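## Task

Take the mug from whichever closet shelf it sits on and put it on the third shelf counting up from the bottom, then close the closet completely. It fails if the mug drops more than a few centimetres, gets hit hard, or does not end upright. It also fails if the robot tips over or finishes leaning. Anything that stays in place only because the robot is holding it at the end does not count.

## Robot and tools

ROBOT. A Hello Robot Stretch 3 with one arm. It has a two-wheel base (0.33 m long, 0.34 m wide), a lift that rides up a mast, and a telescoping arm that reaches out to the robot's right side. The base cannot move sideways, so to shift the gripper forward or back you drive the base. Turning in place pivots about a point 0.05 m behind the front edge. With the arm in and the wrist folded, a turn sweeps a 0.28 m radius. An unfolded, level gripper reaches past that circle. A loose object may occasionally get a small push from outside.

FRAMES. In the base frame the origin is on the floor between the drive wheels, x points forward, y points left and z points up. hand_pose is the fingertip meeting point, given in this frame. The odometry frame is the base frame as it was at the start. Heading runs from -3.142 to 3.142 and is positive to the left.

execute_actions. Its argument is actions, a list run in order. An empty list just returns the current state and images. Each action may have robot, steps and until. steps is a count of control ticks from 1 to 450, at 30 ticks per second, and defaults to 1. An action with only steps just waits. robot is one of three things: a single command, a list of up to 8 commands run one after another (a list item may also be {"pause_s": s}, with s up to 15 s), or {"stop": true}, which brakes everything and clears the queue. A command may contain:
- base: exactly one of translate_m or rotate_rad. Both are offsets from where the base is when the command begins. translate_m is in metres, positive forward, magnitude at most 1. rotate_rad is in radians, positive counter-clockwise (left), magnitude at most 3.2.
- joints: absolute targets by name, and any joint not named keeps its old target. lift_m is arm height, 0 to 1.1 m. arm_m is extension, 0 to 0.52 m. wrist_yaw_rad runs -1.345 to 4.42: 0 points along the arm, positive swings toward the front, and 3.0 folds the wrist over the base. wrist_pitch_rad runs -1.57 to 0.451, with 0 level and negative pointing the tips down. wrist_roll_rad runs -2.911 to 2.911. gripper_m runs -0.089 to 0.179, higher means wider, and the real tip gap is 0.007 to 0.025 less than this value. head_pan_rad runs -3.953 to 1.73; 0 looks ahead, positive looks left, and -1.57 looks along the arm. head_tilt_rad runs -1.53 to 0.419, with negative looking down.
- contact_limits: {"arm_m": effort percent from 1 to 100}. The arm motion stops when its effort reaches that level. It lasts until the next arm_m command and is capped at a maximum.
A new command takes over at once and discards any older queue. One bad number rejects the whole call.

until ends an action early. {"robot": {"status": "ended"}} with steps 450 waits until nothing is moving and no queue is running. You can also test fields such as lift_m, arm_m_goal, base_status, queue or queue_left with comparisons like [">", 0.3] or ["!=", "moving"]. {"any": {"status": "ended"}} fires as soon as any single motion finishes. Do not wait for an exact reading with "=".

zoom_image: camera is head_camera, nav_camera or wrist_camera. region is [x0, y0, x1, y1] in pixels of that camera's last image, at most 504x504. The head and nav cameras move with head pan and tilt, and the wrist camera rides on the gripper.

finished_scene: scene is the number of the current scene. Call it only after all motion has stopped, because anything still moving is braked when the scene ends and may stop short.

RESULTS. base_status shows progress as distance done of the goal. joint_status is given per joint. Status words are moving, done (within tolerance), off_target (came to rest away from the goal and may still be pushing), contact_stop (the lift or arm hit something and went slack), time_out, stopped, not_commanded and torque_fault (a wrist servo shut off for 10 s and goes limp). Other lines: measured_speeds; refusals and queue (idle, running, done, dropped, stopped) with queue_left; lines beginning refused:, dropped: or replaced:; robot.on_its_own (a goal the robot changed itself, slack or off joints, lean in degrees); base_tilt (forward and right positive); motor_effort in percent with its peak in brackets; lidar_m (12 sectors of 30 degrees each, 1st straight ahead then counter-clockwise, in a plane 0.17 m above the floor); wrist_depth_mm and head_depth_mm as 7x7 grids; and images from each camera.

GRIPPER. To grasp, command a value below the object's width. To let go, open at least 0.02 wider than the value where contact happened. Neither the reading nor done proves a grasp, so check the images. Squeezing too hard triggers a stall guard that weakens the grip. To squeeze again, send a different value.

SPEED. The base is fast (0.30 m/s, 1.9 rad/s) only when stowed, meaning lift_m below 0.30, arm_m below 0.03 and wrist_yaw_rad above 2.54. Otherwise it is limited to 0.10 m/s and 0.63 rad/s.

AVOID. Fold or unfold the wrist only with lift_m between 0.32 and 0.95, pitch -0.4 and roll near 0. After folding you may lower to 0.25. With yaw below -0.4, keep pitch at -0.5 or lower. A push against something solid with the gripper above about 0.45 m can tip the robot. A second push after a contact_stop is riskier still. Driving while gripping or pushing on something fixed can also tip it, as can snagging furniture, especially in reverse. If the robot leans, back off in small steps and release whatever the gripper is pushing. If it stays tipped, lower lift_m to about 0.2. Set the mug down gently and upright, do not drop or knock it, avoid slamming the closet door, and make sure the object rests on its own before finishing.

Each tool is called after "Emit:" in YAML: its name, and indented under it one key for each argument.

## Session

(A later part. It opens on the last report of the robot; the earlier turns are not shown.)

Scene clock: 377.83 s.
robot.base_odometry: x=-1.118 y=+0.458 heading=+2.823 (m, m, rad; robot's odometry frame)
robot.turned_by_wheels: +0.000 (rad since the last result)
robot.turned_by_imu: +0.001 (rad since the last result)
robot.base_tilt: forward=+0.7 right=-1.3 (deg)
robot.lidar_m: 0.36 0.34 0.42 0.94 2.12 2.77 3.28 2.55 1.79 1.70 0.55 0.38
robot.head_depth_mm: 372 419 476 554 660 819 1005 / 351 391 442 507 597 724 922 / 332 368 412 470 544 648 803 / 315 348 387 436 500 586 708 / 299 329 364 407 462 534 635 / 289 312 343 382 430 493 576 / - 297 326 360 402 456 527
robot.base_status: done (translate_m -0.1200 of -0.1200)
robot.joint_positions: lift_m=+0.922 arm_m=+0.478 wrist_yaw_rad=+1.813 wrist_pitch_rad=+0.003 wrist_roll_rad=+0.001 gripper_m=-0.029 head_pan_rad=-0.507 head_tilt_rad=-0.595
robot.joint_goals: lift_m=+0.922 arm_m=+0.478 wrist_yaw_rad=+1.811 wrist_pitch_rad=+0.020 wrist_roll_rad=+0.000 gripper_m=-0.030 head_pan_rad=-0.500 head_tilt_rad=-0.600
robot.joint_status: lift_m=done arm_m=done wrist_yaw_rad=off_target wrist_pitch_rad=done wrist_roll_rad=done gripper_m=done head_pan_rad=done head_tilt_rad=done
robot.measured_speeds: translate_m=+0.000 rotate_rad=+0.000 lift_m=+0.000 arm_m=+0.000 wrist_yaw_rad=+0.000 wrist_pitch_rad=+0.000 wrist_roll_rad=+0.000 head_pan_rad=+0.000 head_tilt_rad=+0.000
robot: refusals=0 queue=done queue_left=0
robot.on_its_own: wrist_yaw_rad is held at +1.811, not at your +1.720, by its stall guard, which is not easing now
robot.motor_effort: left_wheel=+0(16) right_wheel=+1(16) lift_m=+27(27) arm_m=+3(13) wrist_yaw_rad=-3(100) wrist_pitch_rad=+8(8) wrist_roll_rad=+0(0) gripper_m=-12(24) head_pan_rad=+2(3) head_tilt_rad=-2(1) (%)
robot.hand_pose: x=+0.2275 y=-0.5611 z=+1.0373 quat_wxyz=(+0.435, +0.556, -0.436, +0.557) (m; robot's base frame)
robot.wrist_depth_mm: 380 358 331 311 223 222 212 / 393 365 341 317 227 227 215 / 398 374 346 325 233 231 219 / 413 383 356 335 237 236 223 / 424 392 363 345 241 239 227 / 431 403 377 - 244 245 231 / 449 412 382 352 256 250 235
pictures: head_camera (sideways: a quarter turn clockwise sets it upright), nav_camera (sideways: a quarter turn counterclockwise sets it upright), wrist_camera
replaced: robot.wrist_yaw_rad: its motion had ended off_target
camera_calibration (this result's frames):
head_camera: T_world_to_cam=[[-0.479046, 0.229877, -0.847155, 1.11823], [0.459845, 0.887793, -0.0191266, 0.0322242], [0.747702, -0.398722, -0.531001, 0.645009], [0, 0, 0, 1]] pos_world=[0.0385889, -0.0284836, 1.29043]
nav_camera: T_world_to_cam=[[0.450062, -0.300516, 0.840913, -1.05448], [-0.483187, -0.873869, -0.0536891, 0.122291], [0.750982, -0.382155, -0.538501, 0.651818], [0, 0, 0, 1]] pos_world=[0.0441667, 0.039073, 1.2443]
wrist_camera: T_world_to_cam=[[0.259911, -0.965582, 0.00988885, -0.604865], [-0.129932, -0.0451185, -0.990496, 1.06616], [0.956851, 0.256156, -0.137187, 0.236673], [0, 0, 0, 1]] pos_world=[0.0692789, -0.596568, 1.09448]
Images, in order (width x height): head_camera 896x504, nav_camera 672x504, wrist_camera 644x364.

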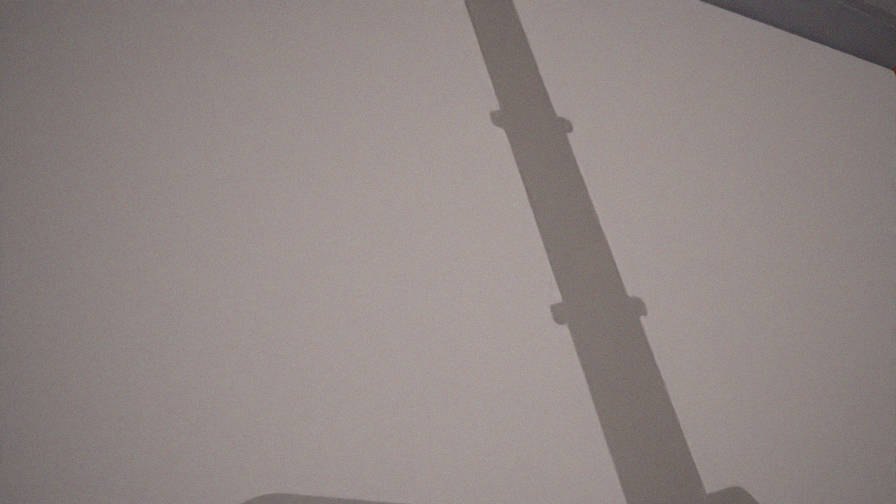

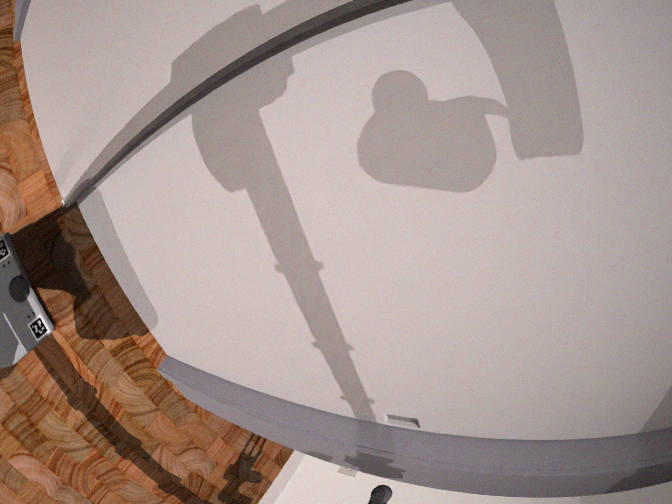

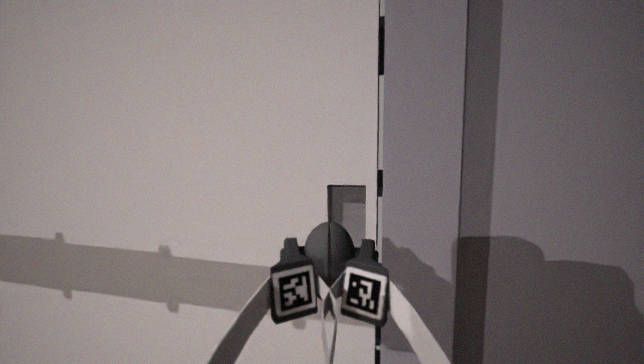

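Emit:
execute_actions:
  actions:
    - {"robot":[{"joints":{"arm_m":0.295,"wrist_yaw_rad":1.25,"head_pan_rad":-0.9,"head_tilt_rad":-0.45}},{"base":{"translate_m":0.1}}],"steps":300,"until":{"robot":{"status":"ended"}}}

Scene clock: 383.23 s.
robot.base_odometry: x=-1.213 y=+0.489 heading=+2.823 (m, m, rad; robot's odometry frame)
robot.turned_by_wheels: +0.000 (rad since the last result)
robot.turned_by_imu: +0.001 (rad since the last result)
robot.base_tilt: forward=+0.7 right=-1.2 (deg)
robot.lidar_m: 0.26 0.25 0.29 0.67 2.12 2.78 3.38 2.54 1.79 1.69 0.39 0.27
robot.head_depth_mm: 484 522 564 600 661 793 1316 / 413 458 513 585 670 745 834 / 359 393 433 482 545 626 738 / 318 344 375 411 455 511 582 / 291 306 330 358 391 431 481 / - 285 296 317 343 373 410 / - - - 290 305 329 356
robot.base_status: done (translate_m +0.1000 of +0.1000)
robot.joint_positions: lift_m=+0.922 arm_m=+0.295 wrist_yaw_rad=+1.252 wrist_pitch_rad=+0.003 wrist_roll_rad=+0.001 gripper_m=-0.029 head_pan_rad=-0.893 head_tilt_rad=-0.458
robot.joint_goals: lift_m=+0.922 arm_m=+0.295 wrist_yaw_rad=+1.250 wrist_pitch_rad=+0.020 wrist_roll_rad=+0.000 gripper_m=-0.030 head_pan_rad=-0.900 head_tilt_rad=-0.450
robot.joint_status: lift_m=done arm_m=done wrist_yaw_rad=done wrist_pitch_rad=done wrist_roll_rad=done gripper_m=done head_pan_rad=done head_tilt_rad=done
robot.measured_speeds: translate_m=+0.000 rotate_rad=+0.000 lift_m=+0.000 arm_m=+0.000 wrist_yaw_rad=+0.000 wrist_pitch_rad=+0.000 wrist_roll_rad=+0.000 head_pan_rad=+0.000 head_tilt_rad=+0.000
robot: refusals=0 queue=done queue_left=0
robot.motor_effort: left_wheel=+0(6) right_wheel=+0(6) lift_m=+27(27) arm_m=-2(2) wrist_yaw_rad=-2(4) wrist_pitch_rad=+7(8) wrist_roll_rad=+0(0) gripper_m=-12(12) head_pan_rad=-3(23) head_tilt_rad=+3(14) (%)
robot.hand_pose: x=+0.2220 y=-0.5206 z=+1.0373 quat_wxyz=(+0.572, +0.414, -0.574, +0.415) (m; robot's base frame)
robot.wrist_depth_mm: 169 180 198 218 181 177 224 / 172 183 201 221 184 181 229 / 174 187 206 226 188 185 237 / 178 189 208 231 190 190 243 / 179 194 212 242 191 195 251 / 183 196 214 - 190 221 260 / 185 199 217 244 212 227 268
pictures: head_camera (sideways: a quarter turn clockwise sets it upright), nav_camera (sideways: a quarter turn counterclockwise sets it upright), wrist_camera
camera_calibration (this result's frames):
head_camera: T_world_to_cam=[[-0.281577, 0.299422, -0.911625, 1.20111], [0.762135, 0.647014, -0.0228924, 0.0352865], [0.58298, -0.701227, -0.410384, 0.489067], [0, 0, 0, 1]] pos_world=[0.0261958, -0.0395229, 1.29648]
nav_camera: T_world_to_cam=[[0.228607, -0.354544, 0.906663, -1.13888], [-0.772122, -0.633264, -0.05295, 0.1231], [0.59293, -0.68795, -0.41852, 0.496665], [0, 0, 0, 1]] pos_world=[0.0609173, 0.0158511, 1.24697]
wrist_camera: T_world_to_cam=[[-0.294062, -0.955735, 0.00988944, -0.43625], [-0.134008, 0.0309827, -0.990496, 1.10781], [0.946345, -0.292593, -0.137187, -0.0518619], [0, 0, 0, 1]] pos_world=[0.0692498, -0.466437, 1.09448]
Images, in order (width x height): head_camera 896x504, nav_camera 672x504, wrist_camera 644x364.

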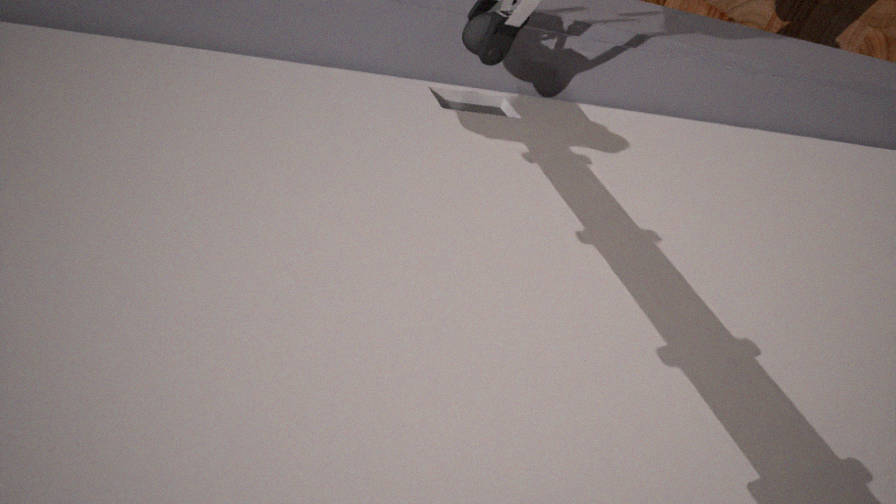

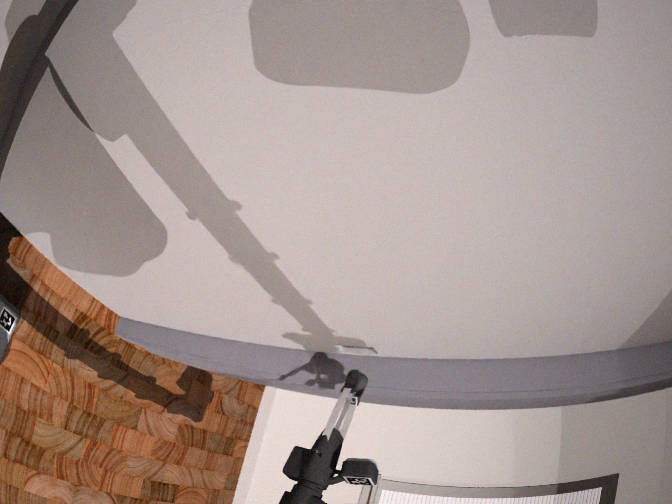

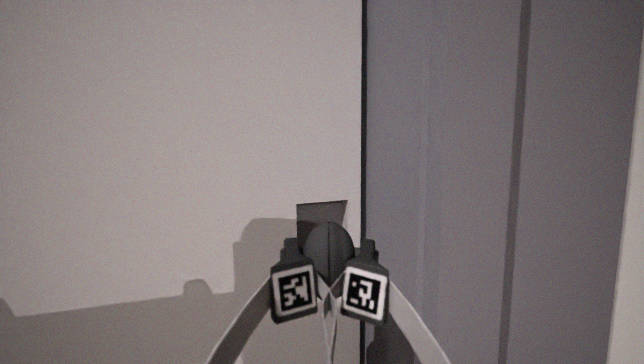

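Emit:
execute_actions:
  actions:
    - {"robot":[{"joints":{"arm_m":0.298}},{"base":{"translate_m":0.055}},{"joints":{"arm_m":0.34},"contact_limits":{"arm_m":16}}],"steps":300,"until":{"robot":{"status":"ended"}}}
    - {"robot":{"joints":{"arm_m":0.305}},"steps":40}
    - {"robot":{"base":{"translate_m":-0.1}},"steps":120,"until":{"robot":{"status":"ended"}}}

Scene clock: 390.43 s.
robot.base_odometry: x=-1.170 y=+0.475 heading=+2.823 (m, m, rad; robot's odometry frame)
robot.turned_by_wheels: +0.000 (rad since the last result)
robot.turned_by_imu: +0.001 (rad since the last result)
robot.base_tilt: forward=+0.7 right=-1.2 (deg)
robot.lidar_m: 0.31 0.29 0.34 0.82 2.12 2.79 3.35 2.52 1.80 1.70 0.46 0.32
robot.head_depth_mm: 504 537 579 628 826 1597 1380 / 495 548 597 648 707 775 900 / 430 472 520 580 655 752 874 / 381 413 450 493 548 615 701 / 342 367 396 430 470 519 578 / 310 331 354 381 412 448 492 / 288 301 320 342 366 395 429
robot.base_status: done (translate_m -0.1000 of -0.1000)
robot.joint_positions: lift_m=+0.922 arm_m=+0.305 wrist_yaw_rad=+1.247 wrist_pitch_rad=+0.001 wrist_roll_rad=+0.001 gripper_m=-0.029 head_pan_rad=-0.893 head_tilt_rad=-0.457
robot.joint_goals: lift_m=+0.922 arm_m=+0.305 wrist_yaw_rad=+1.250 wrist_pitch_rad=+0.020 wrist_roll_rad=+0.000 gripper_m=-0.030 head_pan_rad=-0.900 head_tilt_rad=-0.450
robot.joint_status: lift_m=done arm_m=done wrist_yaw_rad=done wrist_pitch_rad=done wrist_roll_rad=done gripper_m=done head_pan_rad=done head_tilt_rad=done
robot.measured_speeds: translate_m=+0.000 rotate_rad=+0.000 lift_m=+0.000 arm_m=+0.000 wrist_yaw_rad=+0.000 wrist_pitch_rad=+0.000 wrist_roll_rad=+0.000 head_pan_rad=+0.000 head_tilt_rad=+0.000
robot: refusals=0 queue=done queue_left=0
robot.motor_effort: left_wheel=+0(14) right_wheel=+0(23) lift_m=+27(27) arm_m=-2(7) wrist_yaw_rad=+3(30) wrist_pitch_rad=+9(8) wrist_roll_rad=+0(0) gripper_m=-12(15) head_pan_rad=-3(2) head_tilt_rad=+3(3) (%)
robot.hand_pose: x=+0.2216 y=-0.5318 z=+1.0368 quat_wxyz=(+0.574, +0.413, -0.574, +0.413) (m; robot's base frame)
robot.wrist_depth_mm: 204 220 240 258 211 254 951 / 207 223 245 263 216 260 971 / 209 227 249 269 220 267 992 / 214 231 253 274 225 273 - / 216 233 259 284 230 281 - / 221 239 261 - 239 289 - / 224 243 264 289 241 299 -
pictures: head_camera (sideways: a quarter turn clockwise sets it upright), nav_camera (sideways: a quarter turn counterclockwise sets it upright), wrist_camera
camera_calibration (this result's frames):
head_camera: T_world_to_cam=[[-0.281176, 0.298967, -0.911899, 1.20147], [0.762187, 0.646951, -0.0229097, 0.0353088], [0.583104, -0.701479, -0.409776, 0.488275], [0, 0, 0, 1]] pos_world=[0.0261954, -0.0395271, 1.29651]
nav_camera: T_world_to_cam=[[0.228204, -0.354088, 0.906942, -1.13925], [-0.772142, -0.63324, -0.052944, 0.123093], [0.593059, -0.688207, -0.417914, 0.495876], [0, 0, 0, 1]] pos_world=[0.0609413, 0.0158189, 1.24698]
wrist_camera: T_world_to_cam=[[-0.29851, -0.954356, 0.00984365, -0.445238], [-0.135971, 0.0323168, -0.990186, 1.10835], [0.944671, -0.296919, -0.139412, -0.0544138], [0, 0, 0, 1]] pos_world=[0.0691981, -0.47689, 1.09427]
Images, in order (width x height): head_camera 896x504, nav_camera 672x504, wrist_camera 644x364.

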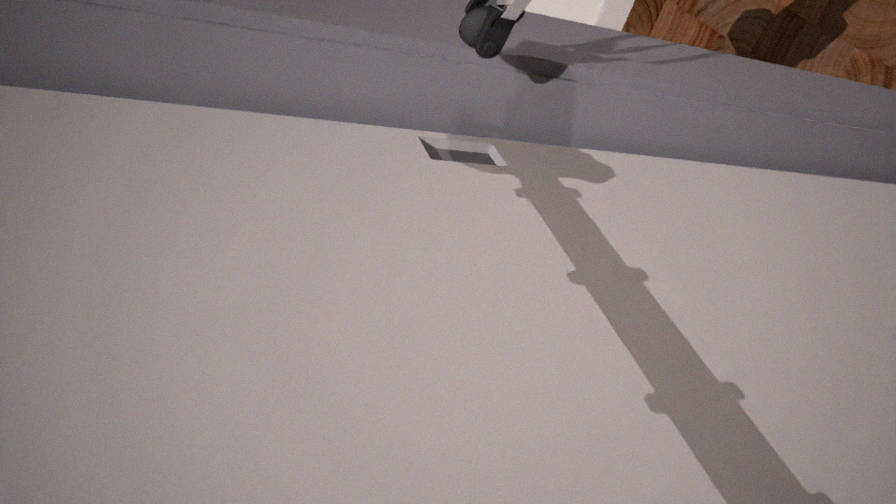

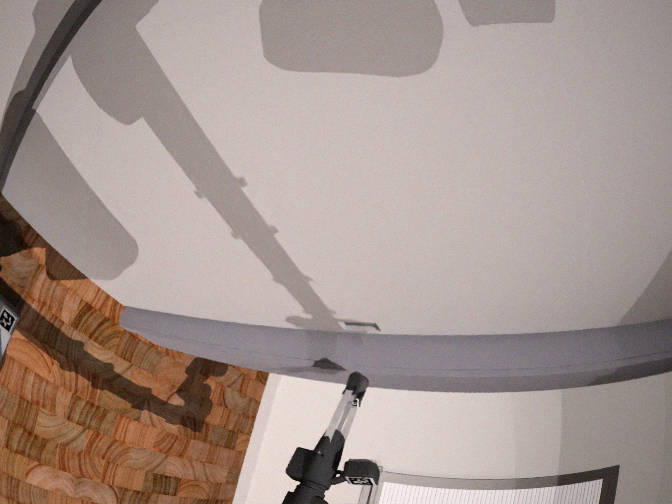

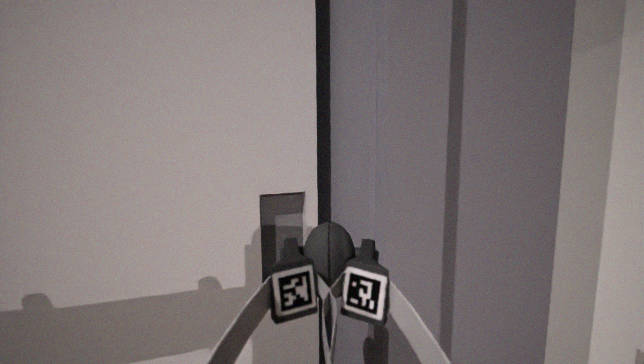

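Emit:
execute_actions:
  actions:
    - {"robot":[{"joints":{"arm_m":0.0,"wrist_yaw_rad":1.57,"head_pan_rad":-0.6,"head_tilt_rad":-0.3},"base":{"translate_m":-0.15}},{"base":{"rotate_rad":1.6}},{"base":{"translate_m":0.85}}],"steps":450,"until":{"robot":{"status":"ended"}}}
    - {"steps":200,"until":{"robot":{"status":"ended"}}}

Scene clock: 407.57 s.
robot.base_odometry: x=-1.270 y=-0.387 heading=-1.860 (m, m, rad; robot's odometry frame)
robot.turned_by_wheels: +1.600 (rad since the last result)
robot.turned_by_imu: +1.573 (rad since the last result)
robot.base_tilt: forward=+0.7 right=-1.2 (deg)
robot.lidar_m: 1.22 1.25 1.67 3.69 3.33 2.67 1.65 0.55 0.39 0.35 0.35 1.28
robot.head_depth_mm: 1208 1245 1286 1332 1373 1425 1453 / 1339 1392 1439 1491 1550 1608 1568 / 1338 1425 1516 1607 1709 1799 1577 / 1253 1329 1406 1497 1596 1708 1612 / 1183 1246 1316 1399 1478 1580 1586 / 1117 1170 1233 1309 1379 1456 1517 / 1055 1112 1162 1222 1287 1356 1425
robot.base_status: done (translate_m +0.8500 of +0.8500)
robot.joint_positions: lift_m=+0.922 arm_m=+0.002 wrist_yaw_rad=+1.569 wrist_pitch_rad=+0.001 wrist_roll_rad=+0.001 gripper_m=-0.029 head_pan_rad=-0.607 head_tilt_rad=-0.310
robot.joint_goals: lift_m=+0.922 arm_m=+0.000 wrist_yaw_rad=+1.570 wrist_pitch_rad=+0.020 wrist_roll_rad=+0.000 gripper_m=-0.030 head_pan_rad=-0.600 head_tilt_rad=-0.300
robot.joint_status: lift_m=done arm_m=done wrist_yaw_rad=done wrist_pitch_rad=done wrist_roll_rad=done gripper_m=done head_pan_rad=done head_tilt_rad=done
robot.measured_speeds: translate_m=+0.000 rotate_rad=+0.000 lift_m=+0.000 arm_m=+0.000 wrist_yaw_rad=+0.000 wrist_pitch_rad=+0.000 wrist_roll_rad=+0.000 head_pan_rad=+0.000 head_tilt_rad=+0.000
robot: refusals=0 queue=done queue_left=0
robot.motor_effort: left_wheel=-3(8) right_wheel=+2(6) lift_m=+27(27) arm_m=-2(3) wrist_yaw_rad=+1(4) wrist_pitch_rad=+9(8) wrist_roll_rad=+0(0) gripper_m=-13(12) head_pan_rad=+3(20) head_tilt_rad=+3(15) (%)
robot.hand_pose: x=+0.2349 y=-0.1480 z=+1.0368 quat_wxyz=(+0.500, +0.499, -0.501, +0.500) (m; robot's base frame)
robot.wrist_depth_mm: - - - - - - - / - - - - - - - / - - - - - - - / - - - - - - - / - - - - - - - / - - - - - - - / - - - - - - -
pictures: head_camera (sideways: a quarter turn clockwise sets it upright), nav_camera (sideways: a quarter turn counterclockwise sets it upright), wrist_camera
camera_calibration (this result's frames):
head_camera: T_world_to_cam=[[-0.240398, 0.128529, -0.962127, 1.26679], [0.551688, 0.83363, -0.0264819, 0.0412482], [0.798655, -0.53716, -0.271311, 0.30676], [0, 0, 0, 1]] pos_world=[0.0367824, -0.0324259, 1.30313]
nav_camera: T_world_to_cam=[[0.205642, -0.196711, 0.958653, -1.20661], [-0.555801, -0.829748, -0.051035, 0.119298], [0.805479, -0.522325, -0.279963, 0.31505], [0, 0, 0, 1]] pos_world=[0.0606686, 0.0261919, 1.25101]
wrist_camera: T_world_to_cam=[[0.0182213, -0.999786, 0.00984137, -0.156151], [-0.139217, -0.0122841, -0.990186, 1.09192], [0.990094, 0.0166724, -0.139411, 0.0827044], [0, 0, 0, 1]] pos_world=[0.0729738, -0.144083, 1.09427]
Images, in order (width x height): head_camera 896x504, nav_camera 672x504, wrist_camera 644x364.

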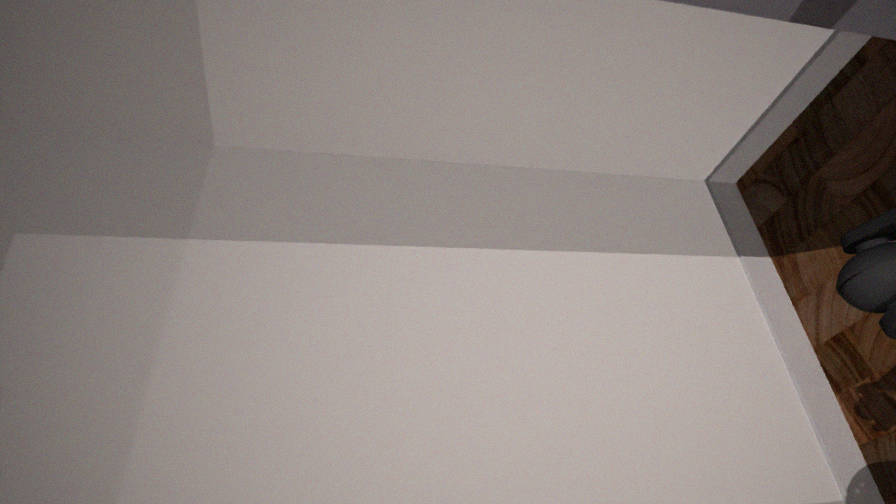

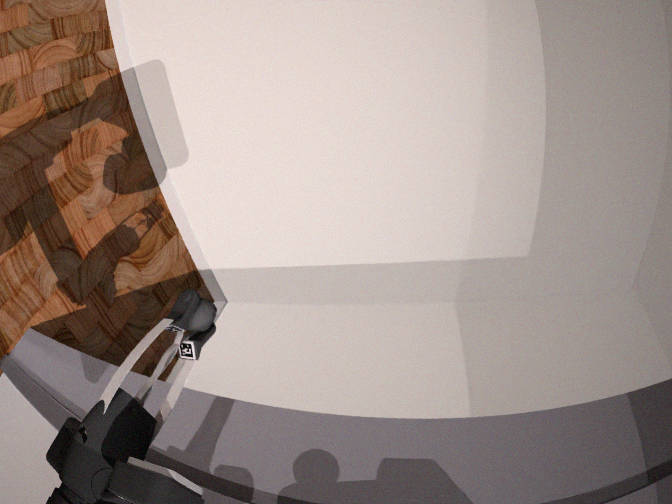

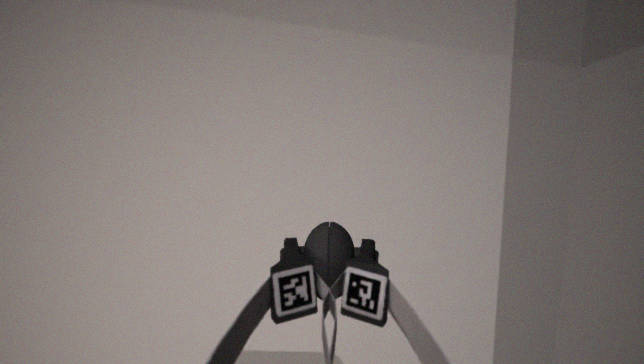

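Emit:
execute_actions:
  actions:
    - {"robot":{"joints":{"head_pan_rad":-1.3,"head_tilt_rad":-0.5}},"steps":100,"until":{"robot":{"status":"ended"}}}

Scene clock: 408.97 s.
robot.base_odometry: x=-1.270 y=-0.387 heading=-1.860 (m, m, rad; robot's odometry frame)
robot.turned_by_wheels: +0.000 (rad since the last result)
robot.turned_by_imu: +0.000 (rad since the last result)
robot.base_tilt: forward=+0.8 right=-1.2 (deg)
robot.lidar_m: 1.22 1.25 1.67 3.69 3.33 2.67 1.64 0.55 0.39 0.35 0.35 1.28
robot.head_depth_mm: 283 297 321 349 383 425 454 / - 288 314 352 399 441 496 / - 289 310 339 374 421 486 / 288 306 333 366 402 449 489 / 293 318 347 382 426 480 - / 302 328 360 397 444 505 570 / 312 339 376 432 1553 1610 1365
robot.base_status: done (translate_m +0.8500 of +0.8500)
robot.joint_positions: lift_m=+0.922 arm_m=+0.002 wrist_yaw_rad=+1.569 wrist_pitch_rad=+0.001 wrist_roll_rad=+0.001 gripper_m=-0.029 head_pan_rad=-1.293 head_tilt_rad=-0.493
robot.joint_goals: lift_m=+0.922 arm_m=+0.000 wrist_yaw_rad=+1.570 wrist_pitch_rad=+0.020 wrist_roll_rad=+0.000 gripper_m=-0.030 head_pan_rad=-1.300 head_tilt_rad=-0.500
robot.joint_status: lift_m=done arm_m=done wrist_yaw_rad=done wrist_pitch_rad=done wrist_roll_rad=done gripper_m=done head_pan_rad=done head_tilt_rad=done
robot.measured_speeds: translate_m=+0.000 rotate_rad=+0.000 lift_m=+0.000 arm_m=+0.000 wrist_yaw_rad=+0.000 wrist_pitch_rad=+0.000 wrist_roll_rad=+0.000 head_pan_rad=+0.000 head_tilt_rad=+0.000
robot: refusals=0 queue=done queue_left=0
robot.motor_effort: left_wheel=-3(3) right_wheel=+2(2) lift_m=+27(27) arm_m=-2(2) wrist_yaw_rad=+1(1) wrist_pitch_rad=+8(9) wrist_roll_rad=+0(0) gripper_m=-13(11) head_pan_rad=-3(29) head_tilt_rad=-2(14) (%)
robot.hand_pose: x=+0.2349 y=-0.1480 z=+1.0368 quat_wxyz=(+0.500, +0.499, -0.501, +0.500) (m; robot's base frame)
robot.wrist_depth_mm: - - - - - - - / - - - - - - - / - - - - - - - / - - - - - - - / - - - - - - - / - - - - - - - / - - - - - - -
pictures: head_camera (sideways: a quarter turn clockwise sets it upright), nav_camera (sideways: a quarter turn counterclockwise sets it upright), wrist_camera
camera_calibration (this result's frames):
head_camera: T_world_to_cam=[[-0.151625, 0.416274, -0.896508, 1.1806], [0.953661, 0.300082, -0.0219546, 0.0328963], [0.259886, -0.858293, -0.442484, 0.532809], [0, 0, 0, 1]] pos_world=[0.00916581, -0.0440164, 1.29489]
nav_camera: T_world_to_cam=[[0.0813258, -0.446254, 0.891203, -1.11782], [-0.958244, -0.280951, -0.0532377, 0.124608], [0.274142, -0.849661, -0.450469, 0.540184], [0, 0, 0, 1]] pos_world=[0.0622249, -0.0048487, 1.24617]
wrist_camera: T_world_to_cam=[[0.0182214, -0.999786, 0.00984144, -0.156151], [-0.139217, -0.0122842, -0.990186, 1.09192], [0.990094, 0.0166725, -0.139411, 0.0827042], [0, 0, 0, 1]] pos_world=[0.0729738, -0.144083, 1.09427]
Images, in order (width x height): head_camera 896x504, nav_camera 672x504, wrist_camera 644x364.

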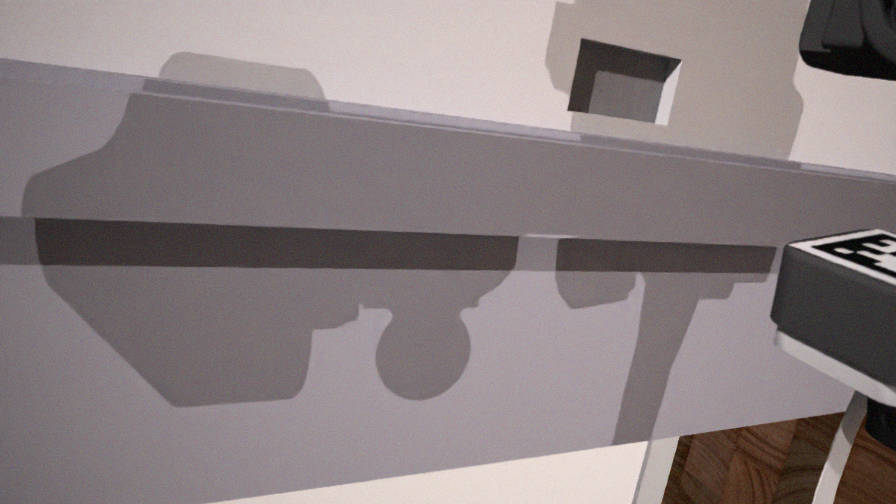

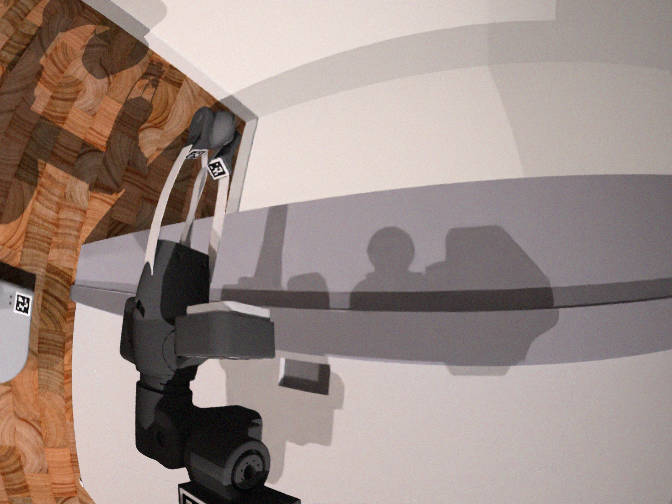

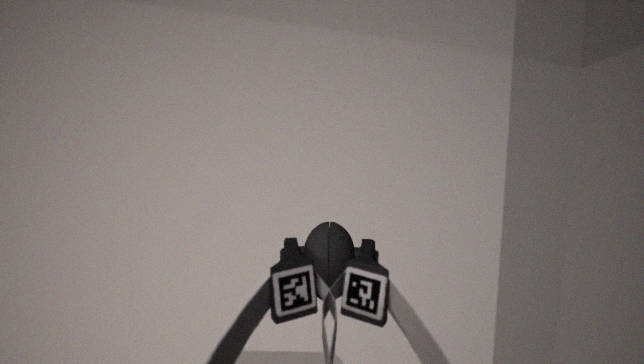

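Emit:
execute_actions:
  actions:
    - {"robot":[{"base":{"translate_m":0.15},"joints":{"wrist_yaw_rad":2.3}},{"base":{"rotate_rad":-1.53}},{"joints":{"wrist_yaw_rad":1.5,"head_pan_rad":-0.4,"head_tilt_rad":-0.7}}],"steps":450,"until":{"robot":{"status":"ended"}}}

Scene clock: 417.20 s.
robot.base_odometry: x=-1.313 y=-0.530 heading=+2.893 (m, m, rad; robot's odometry frame)
robot.turned_by_wheels: -1.530 (rad since the last result)
robot.turned_by_imu: -1.500 (rad since the last result)
robot.base_tilt: forward=+0.8 right=-1.2 (deg)
robot.lidar_m: 0.34 1.13 1.11 1.07 1.11 1.53 3.69 3.37 2.80 1.56 0.52 0.35
robot.head_depth_mm: 334 378 436 514 613 811 1110 / 322 364 416 488 - 744 1015 / 311 350 398 463 550 685 906 / 301 337 379 450 514 627 813 / - 295 332 381 447 548 707 / - 294 329 379 445 532 664 / - 292 323 367 424 503 619
robot.base_status: done (rotate_rad -1.5299 of -1.5300)
robot.joint_positions: lift_m=+0.922 arm_m=+0.002 wrist_yaw_rad=+1.503 wrist_pitch_rad=+0.001 wrist_roll_rad=+0.001 gripper_m=-0.029 head_pan_rad=-0.407 head_tilt_rad=-0.691
robot.joint_goals: lift_m=+0.922 arm_m=+0.000 wrist_yaw_rad=+1.500 wrist_pitch_rad=+0.020 wrist_roll_rad=+0.000 gripper_m=-0.030 head_pan_rad=-0.400 head_tilt_rad=-0.700
robot.joint_status: lift_m=done arm_m=done wrist_yaw_rad=done wrist_pitch_rad=done wrist_roll_rad=done gripper_m=done head_pan_rad=done head_tilt_rad=done
robot.measured_speeds: translate_m=+0.000 rotate_rad=+0.000 lift_m=+0.000 arm_m=+0.000 wrist_yaw_rad=+0.000 wrist_pitch_rad=+0.000 wrist_roll_rad=+0.000 head_pan_rad=+0.000 head_tilt_rad=+0.000
robot: refusals=0 queue=done queue_left=0
robot.motor_effort: left_wheel=+2(8) right_wheel=-2(7) lift_m=+27(27) arm_m=-2(2) wrist_yaw_rad=-3(2) wrist_pitch_rad=+8(8) wrist_roll_rad=+0(0) gripper_m=-12(12) head_pan_rad=+2(35) head_tilt_rad=-3(16) (%)
robot.hand_pose: x=+0.2343 y=-0.1649 z=+1.0368 quat_wxyz=(+0.517, +0.483, -0.517, +0.483) (m; robot's base frame)
robot.wrist_depth_mm: 254 256 245 275 278 279 280 / 259 260 249 281 284 285 287 / 264 266 255 287 288 290 294 / 269 272 260 291 295 297 300 / 278 276 266 298 299 303 304 / 284 283 272 - 306 313 314 / - 289 279 314 313 318 322
pictures: head_camera (sideways: a quarter turn clockwise sets it upright), nav_camera (sideways: a quarter turn counterclockwise sets it upright), wrist_camera
camera_calibration (this result's frames):
head_camera: T_world_to_cam=[[-0.571962, 0.212353, -0.792316, 1.0473], [0.367733, 0.929789, -0.0162636, 0.0290565], [0.733234, -0.300663, -0.609894, 0.747735], [0, 0, 0, 1]] pos_world=[0.0400648, -0.0245968, 1.2863]
nav_camera: T_world_to_cam=[[0.549557, -0.28527, 0.785244, -0.98251], [-0.398648, -0.915536, -0.0536075, 0.121662], [0.734211, -0.283576, -0.616862, 0.753865], [0, 0, 0, 1]] pos_world=[0.0349496, 0.0448829, 1.24306]
wrist_camera: T_world_to_cam=[[-0.0476243, -0.998817, 0.00984311, -0.157416], [-0.139724, -0.0030959, -0.990186, 1.09326], [0.989045, -0.0485322, -0.139412, 0.0730695], [0, 0, 0, 1]] pos_world=[0.0729891, -0.150299, 1.09427]
Images, in order (width x height): head_camera 896x504, nav_camera 672x504, wrist_camera 644x364.

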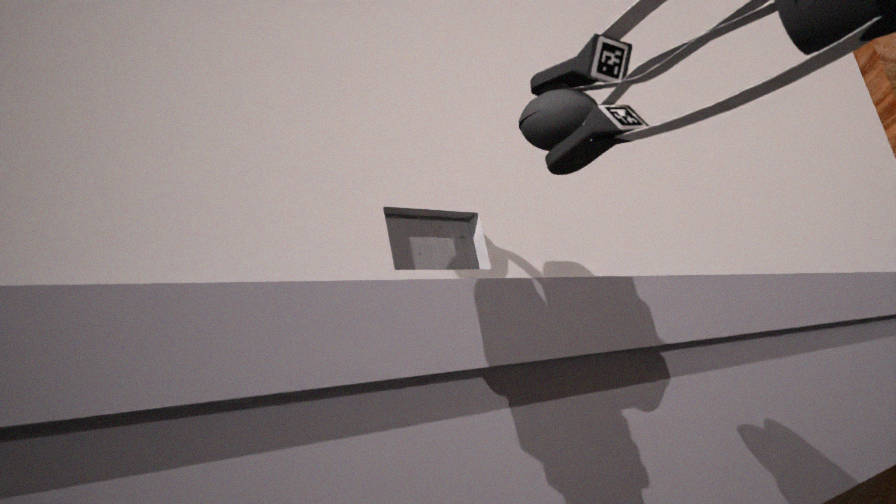

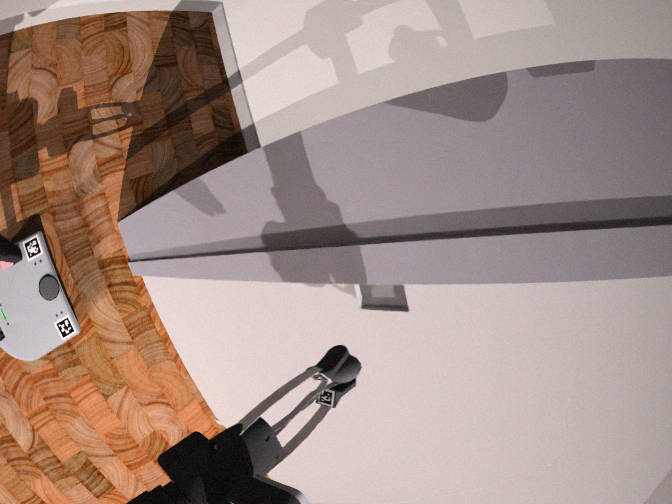

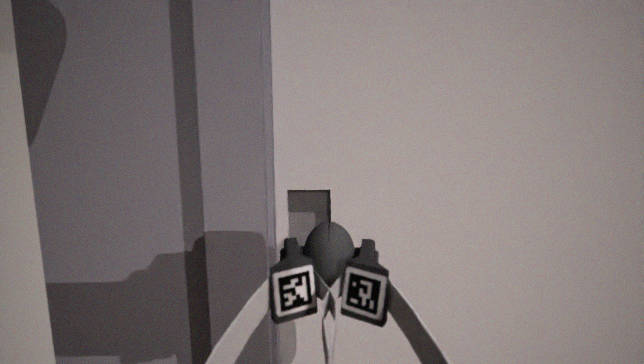

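Emit:
execute_actions:
  actions:
    - {"robot":[{"joints":{"wrist_yaw_rad":1.7,"arm_m":0.032}},{"base":{"translate_m":0.125}}],"steps":300,"until":{"robot":{"status":"ended"}}}

Scene clock: 421.47 s.
robot.base_odometry: x=-1.434 y=-0.500 heading=+2.892 (m, m, rad; robot's odometry frame)
robot.turned_by_wheels: +0.000 (rad since the last result)
robot.turned_by_imu: -0.029 (rad since the last result)
robot.base_tilt: forward=+0.7 right=-1.2 (deg)
robot.lidar_m: 0.23 0.24 1.12 1.07 1.10 1.49 3.80 3.49 2.83 1.25 0.36 0.23
robot.head_depth_mm: - - 294 337 412 534 683 / - - 286 317 367 493 681 / - - - 304 353 450 590 / - - - - 297 351 463 / - - - - 291 337 430 / - - - - 289 329 409 / - - - - - 309 378
robot.base_status: done (translate_m +0.1249 of +0.1250)
robot.joint_positions: lift_m=+0.922 arm_m=+0.032 wrist_yaw_rad=+1.719 wrist_pitch_rad=+0.000 wrist_roll_rad=+0.001 gripper_m=-0.029 head_pan_rad=-0.407 head_tilt_rad=-0.692
robot.joint_goals: lift_m=+0.922 arm_m=+0.032 wrist_yaw_rad=+1.700 wrist_pitch_rad=+0.020 wrist_roll_rad=+0.000 gripper_m=-0.030 head_pan_rad=-0.400 head_tilt_rad=-0.700
robot.joint_status: lift_m=done arm_m=done wrist_yaw_rad=done wrist_pitch_rad=done wrist_roll_rad=done gripper_m=done head_pan_rad=done head_tilt_rad=done
robot.measured_speeds: translate_m=+0.000 rotate_rad=+0.000 lift_m=+0.000 arm_m=+0.000 wrist_yaw_rad=+0.000 wrist_pitch_rad=+0.000 wrist_roll_rad=+0.000 head_pan_rad=+0.000 head_tilt_rad=+0.000
robot: refusals=0 queue=done queue_left=0
robot.on_its_own: wrist_yaw_rad is at rest, and its effort (-18) is outside its rest range (-12 to +12)
robot.motor_effort: left_wheel=+3(12) right_wheel=+16(28) lift_m=+27(27) arm_m=+2(4) wrist_yaw_rad=-18(18) wrist_pitch_rad=+9(10) wrist_roll_rad=+0(0) gripper_m=-13(12) head_pan_rad=+1(3) head_tilt_rad=-3(3) (%)
robot.hand_pose: x=+0.2321 y=-0.1391 z=+1.0365 quat_wxyz=(+0.462, +0.536, -0.461, +0.535) (m; robot's base frame)
robot.wrist_depth_mm: 177 170 149 170 163 157 150 / 181 175 153 173 166 159 153 / 187 178 156 177 170 163 155 / 191 183 159 181 173 166 158 / 197 187 162 186 177 169 161 / 202 192 167 - 180 172 165 / 207 196 170 196 185 176 168
pictures: head_camera (sideways: a quarter turn clockwise sets it upright), nav_camera (sideways: a quarter turn counterclockwise sets it upright), wrist_camera
camera_calibration (this result's frames):
head_camera: T_world_to_cam=[[-0.572989, 0.212534, -0.791526, 1.04627], [0.367347, 0.929943, -0.0162239, 0.0290072], [0.732625, -0.300061, -0.610921, 0.749075], [0, 0, 0, 1]] pos_world=[0.0400559, -0.0245753, 1.28625]
nav_camera: T_world_to_cam=[[0.550605, -0.285456, 0.784442, -0.981471], [-0.398351, -0.915666, -0.053603, 0.121654], [0.733588, -0.282969, -0.617881, 0.755195], [0, 0, 0, 1]] pos_world=[0.0348618, 0.0449245, 1.24305]
wrist_camera: T_world_to_cam=[[0.16732, -0.985854, 0.00981387, -0.179869], [-0.136915, -0.0330927, -0.99003, 1.08776], [0.97635, 0.164308, -0.140515, 0.110178], [0, 0, 0, 1]] pos_world=[0.0714542, -0.159431, 1.09416]
Images, in order (width x height): head_camera 896x504, nav_camera 672x504, wrist_camera 644x364.

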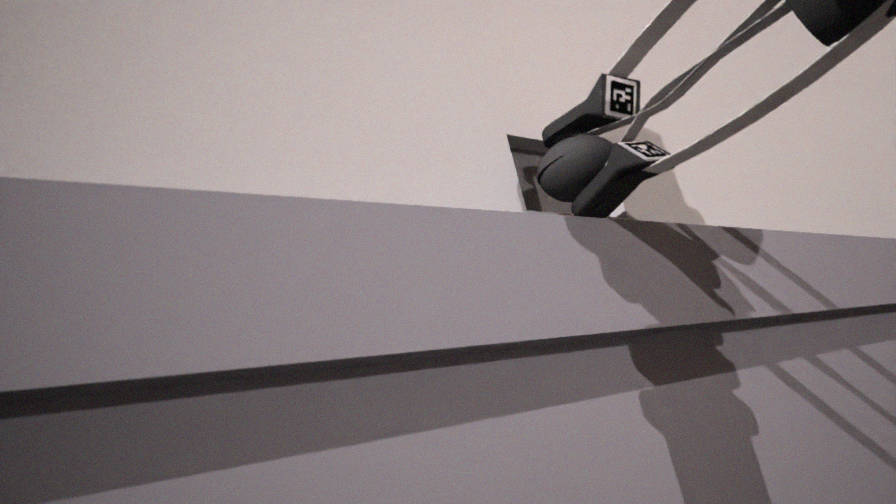

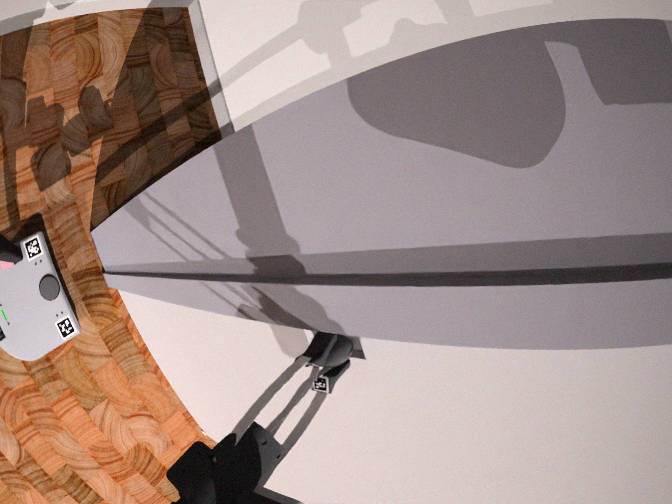

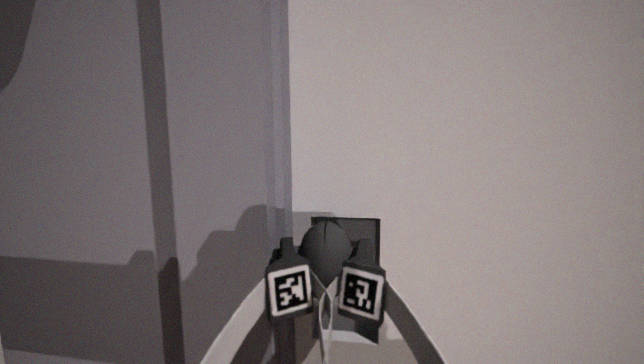

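Pressed slightly; ease 1 cm and extend.

Emit:
execute_actions:
  actions:
    - {"robot":[{"base":{"translate_m":-0.008}},{"joints":{"arm_m":0.52},"contact_limits":{"arm_m":25}}],"steps":300,"until":{"robot":{"status":"ended"}}}

Scene clock: 429.10 s.
robot.base_odometry: x=-1.427 y=-0.502 heading=+2.893 (m, m, rad; robot's odometry frame)
robot.turned_by_wheels: +0.000 (rad since the last result)
robot.turned_by_imu: +0.002 (rad since the last result)
robot.base_tilt: forward=+0.7 right=-1.1 (deg)
robot.lidar_m: 0.23 0.25 1.12 1.07 1.11 1.49 3.79 3.47 2.82 1.28 0.37 0.24
robot.head_depth_mm: - - 297 348 426 550 781 / - - 291 328 396 501 686 / - - - 309 384 460 610 / - - - - 301 370 492 / - - - - 297 349 446 / - - - - 295 341 424 / - - - - 286 320 392
robot.base_status: done (translate_m -0.0080 of -0.0080)
robot.joint_positions: lift_m=+0.922 arm_m=+0.520 wrist_yaw_rad=+1.701 wrist_pitch_rad=+0.000 wrist_roll_rad=+0.001 gripper_m=-0.029 head_pan_rad=-0.407 head_tilt_rad=-0.692
robot.joint_goals: lift_m=+0.922 arm_m=+0.520 wrist_yaw_rad=+1.700 wrist_pitch_rad=+0.020 wrist_roll_rad=+0.000 gripper_m=-0.030 head_pan_rad=-0.400 head_tilt_rad=-0.700
robot.joint_status: lift_m=done arm_m=done wrist_yaw_rad=done wrist_pitch_rad=done wrist_roll_rad=done gripper_m=done head_pan_rad=done head_tilt_rad=done
robot.measured_speeds: translate_m=+0.000 rotate_rad=+0.000 lift_m=+0.000 arm_m=+0.000 wrist_yaw_rad=+0.000 wrist_pitch_rad=+0.000 wrist_roll_rad=+0.000 head_pan_rad=+0.000 head_tilt_rad=+0.000
robot: refusals=0 queue=done queue_left=0
robot.motor_effort: left_wheel=+1(12) right_wheel=-1(16) lift_m=+27(27) arm_m=+3(4) wrist_yaw_rad=-1(19) wrist_pitch_rad=+9(9) wrist_roll_rad=+0(0) gripper_m=-12(12) head_pan_rad=+2(2) head_tilt_rad=-3(3) (%)
robot.contact_limits: arm_m 25 (drawing in: default 18, maximum 30; extending or still: default 25, maximum 41)
robot.hand_pose: x=+0.2327 y=-0.6314 z=+1.0365 quat_wxyz=(+0.467, +0.532, -0.466, +0.531) (m; robot's base frame)
robot.wrist_depth_mm: 210 202 194 186 179 172 166 / 217 207 199 190 183 176 169 / 221 212 203 194 186 179 172 / 226 217 207 198 191 182 175 / 232 222 212 203 194 186 179 / 237 228 218 - 197 189 182 / 244 235 223 212 204 193 186
pictures: head_camera (sideways: a quarter turn clockwise sets it upright), nav_camera (sideways: a quarter turn counterclockwise sets it upright), wrist_camera
camera_calibration (this result's frames):
head_camera: T_world_to_cam=[[-0.573081, 0.212573, -0.791449, 1.04617], [0.367344, 0.929944, -0.01622, 0.0290022], [0.732555, -0.30003, -0.61102, 0.749205], [0, 0, 0, 1]] pos_world=[0.0400541, -0.0245745, 1.28624]
nav_camera: T_world_to_cam=[[0.550695, -0.285495, 0.784364, -0.98137], [-0.398356, -0.915663, -0.0536025, 0.121654], [0.733517, -0.282938, -0.61798, 0.755324], [0, 0, 0, 1]] pos_world=[0.0348549, 0.0449274, 1.24305]
wrist_camera: T_world_to_cam=[[0.149955, -0.988644, 0.00982061, -0.663028], [-0.137475, -0.0306863, -0.99003, 1.0732], [0.979088, 0.14711, -0.140515, 0.17896], [0, 0, 0, 1]] pos_world=[0.0717458, -0.648893, 1.09416]
Images, in order (width x height): head_camera 896x504, nav_camera 672x504, wrist_camera 644x364.

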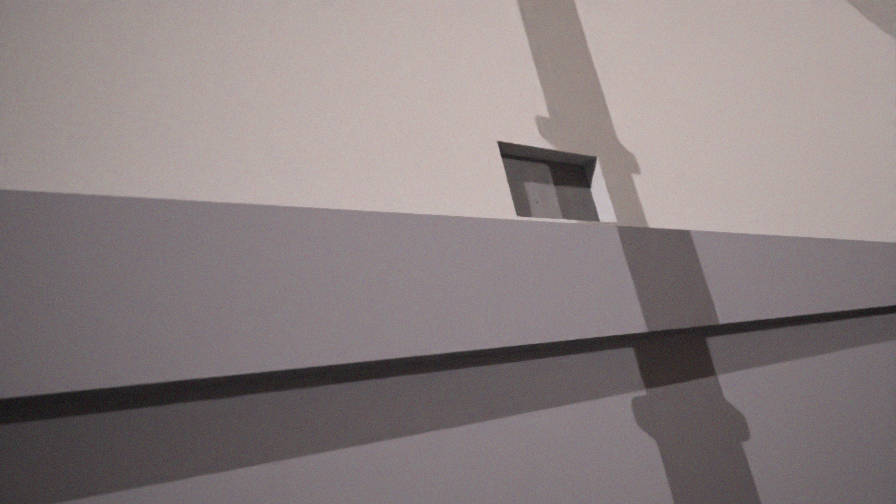

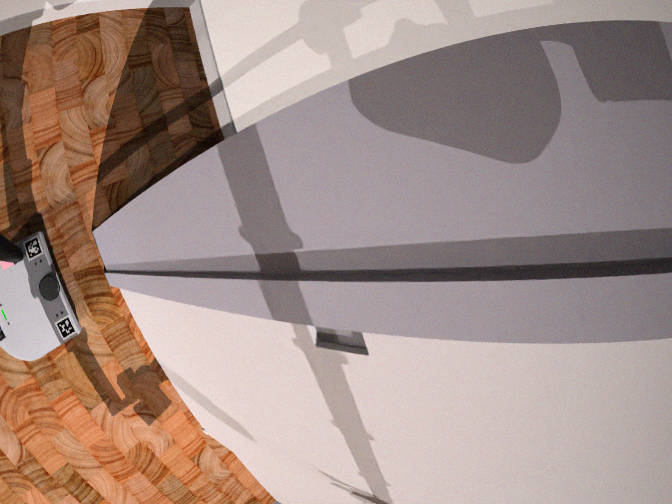

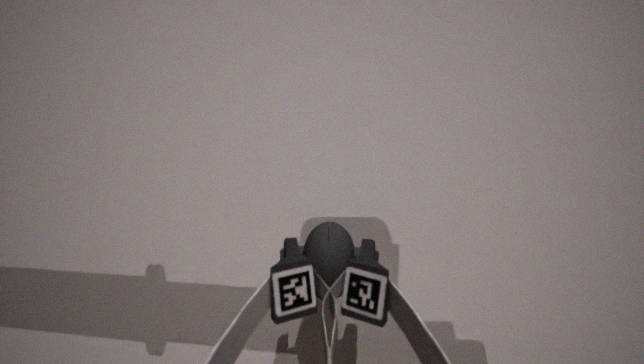

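Emit:
execute_actions:
  actions:
    - {"robot":[{"base":{"translate_m":-0.04}},{"joints":{"arm_m":0.005,"wrist_yaw_rad":1.56}},{"base":{"translate_m":0.055}}],"steps":400,"until":{"robot":{"status":"ended"}}}

Scene clock: 438.13 s.
robot.base_odometry: x=-1.441 y=-0.498 heading=+2.893 (m, m, rad; robot's odometry frame)
robot.turned_by_wheels: +0.000 (rad since the last result)
robot.turned_by_imu: +0.002 (rad since the last result)
robot.base_tilt: forward=+0.7 right=-1.2 (deg)
robot.lidar_m: 0.22 0.23 1.12 1.07 1.11 1.49 3.80 3.48 2.82 1.21 0.35 0.22
robot.head_depth_mm: - - 289 323 389 512 - / - - - 305 352 466 645 / - - - 297 356 429 566 / - - - - 290 334 441 / - - - - - 325 420 / - - - - - 315 392 / - - - - - 299 362
robot.base_status: done (translate_m +0.0550 of +0.0550)
robot.joint_positions: lift_m=+0.922 arm_m=+0.005 wrist_yaw_rad=+1.562 wrist_pitch_rad=+0.000 wrist_roll_rad=+0.001 gripper_m=-0.029 head_pan_rad=-0.407 head_tilt_rad=-0.692
robot.joint_goals: lift_m=+0.922 arm_m=+0.005 wrist_yaw_rad=+1.560 wrist_pitch_rad=+0.020 wrist_roll_rad=+0.000 gripper_m=-0.030 head_pan_rad=-0.400 head_tilt_rad=-0.700
robot.joint_status: lift_m=done arm_m=done wrist_yaw_rad=done wrist_pitch_rad=done wrist_roll_rad=done gripper_m=done head_pan_rad=done head_tilt_rad=done
robot.measured_speeds: translate_m=+0.000 rotate_rad=+0.000 lift_m=+0.000 arm_m=+0.000 wrist_yaw_rad=+0.000 wrist_pitch_rad=+0.000 wrist_roll_rad=+0.000 head_pan_rad=+0.000 head_tilt_rad=+0.000
robot: refusals=0 queue=done queue_left=0
robot.motor_effort: left_wheel=+1(8) right_wheel=+0(6) lift_m=+27(27) arm_m=-2(3) wrist_yaw_rad=-2(3) wrist_pitch_rad=+9(9) wrist_roll_rad=+0(0) gripper_m=-11(12) head_pan_rad=+3(2) head_tilt_rad=-3(2) (%)
robot.hand_pose: x=+0.2349 y=-0.1526 z=+1.0365 quat_wxyz=(+0.502, +0.498, -0.502, +0.498) (m; robot's base frame)
robot.wrist_depth_mm: 144 131 138 160 159 159 159 / 147 133 138 162 162 162 162 / 150 136 137 166 166 166 165 / 153 139 140 169 169 169 169 / 156 142 143 173 172 173 173 / 160 146 146 - 177 176 176 / 164 149 149 185 181 181 181
pictures: head_camera (sideways: a quarter turn clockwise sets it upright), nav_camera (sideways: a quarter turn counterclockwise sets it upright), wrist_camera
camera_calibration (this result's frames):
head_camera: T_world_to_cam=[[-0.573081, 0.212572, -0.791449, 1.04617], [0.367343, 0.929944, -0.01622, 0.0290022], [0.732555, -0.300028, -0.61102, 0.749205], [0, 0, 0, 1]] pos_world=[0.0400542, -0.0245745, 1.28624]
nav_camera: T_world_to_cam=[[0.550696, -0.285494, 0.784364, -0.98137], [-0.398355, -0.915664, -0.0536025, 0.121654], [0.733517, -0.282937, -0.61798, 0.755324], [0, 0, 0, 1]] pos_world=[0.0348548, 0.0449275, 1.24305]
wrist_camera: T_world_to_cam=[[0.0114505, -0.999886, 0.00982086, -0.159115], [-0.140402, -0.0113319, -0.99003, 1.09183], [0.990028, 0.00995749, -0.140515, 0.0829121], [0, 0, 0, 1]] pos_world=[0.0730318, -0.14755, 1.09416]
Images, in order (width x height): head_camera 896x504, nav_camera 672x504, wrist_camera 644x364.

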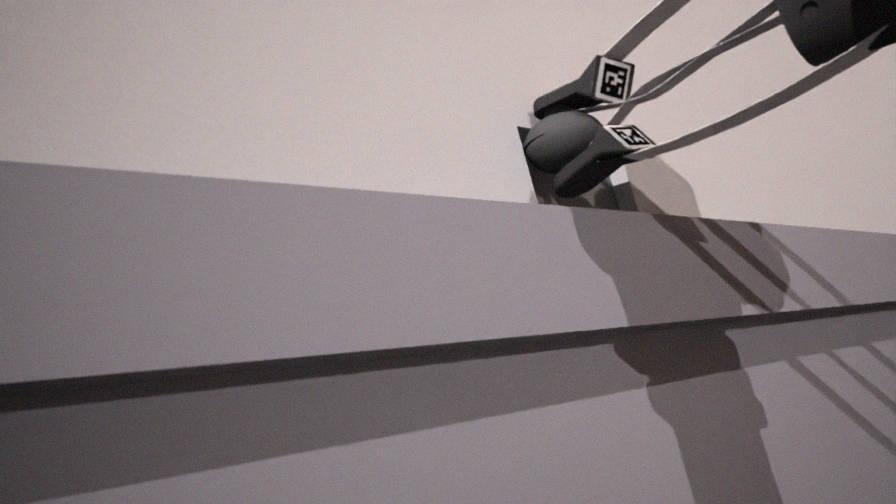

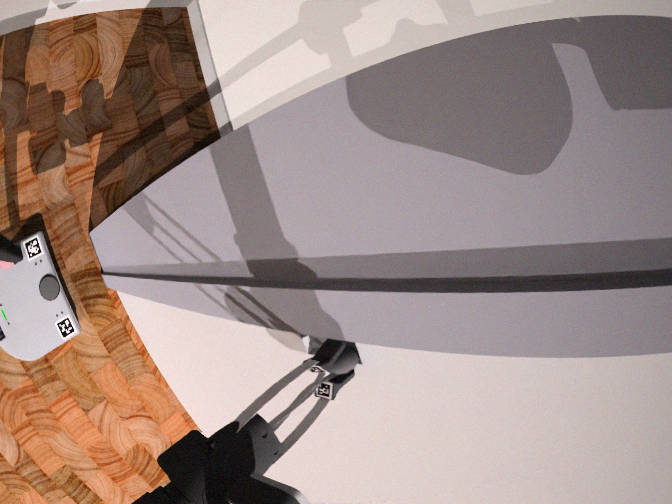

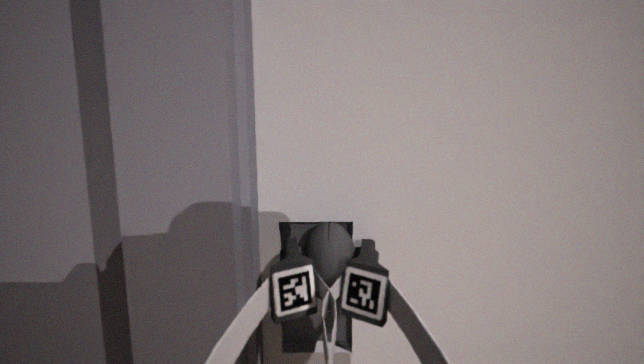

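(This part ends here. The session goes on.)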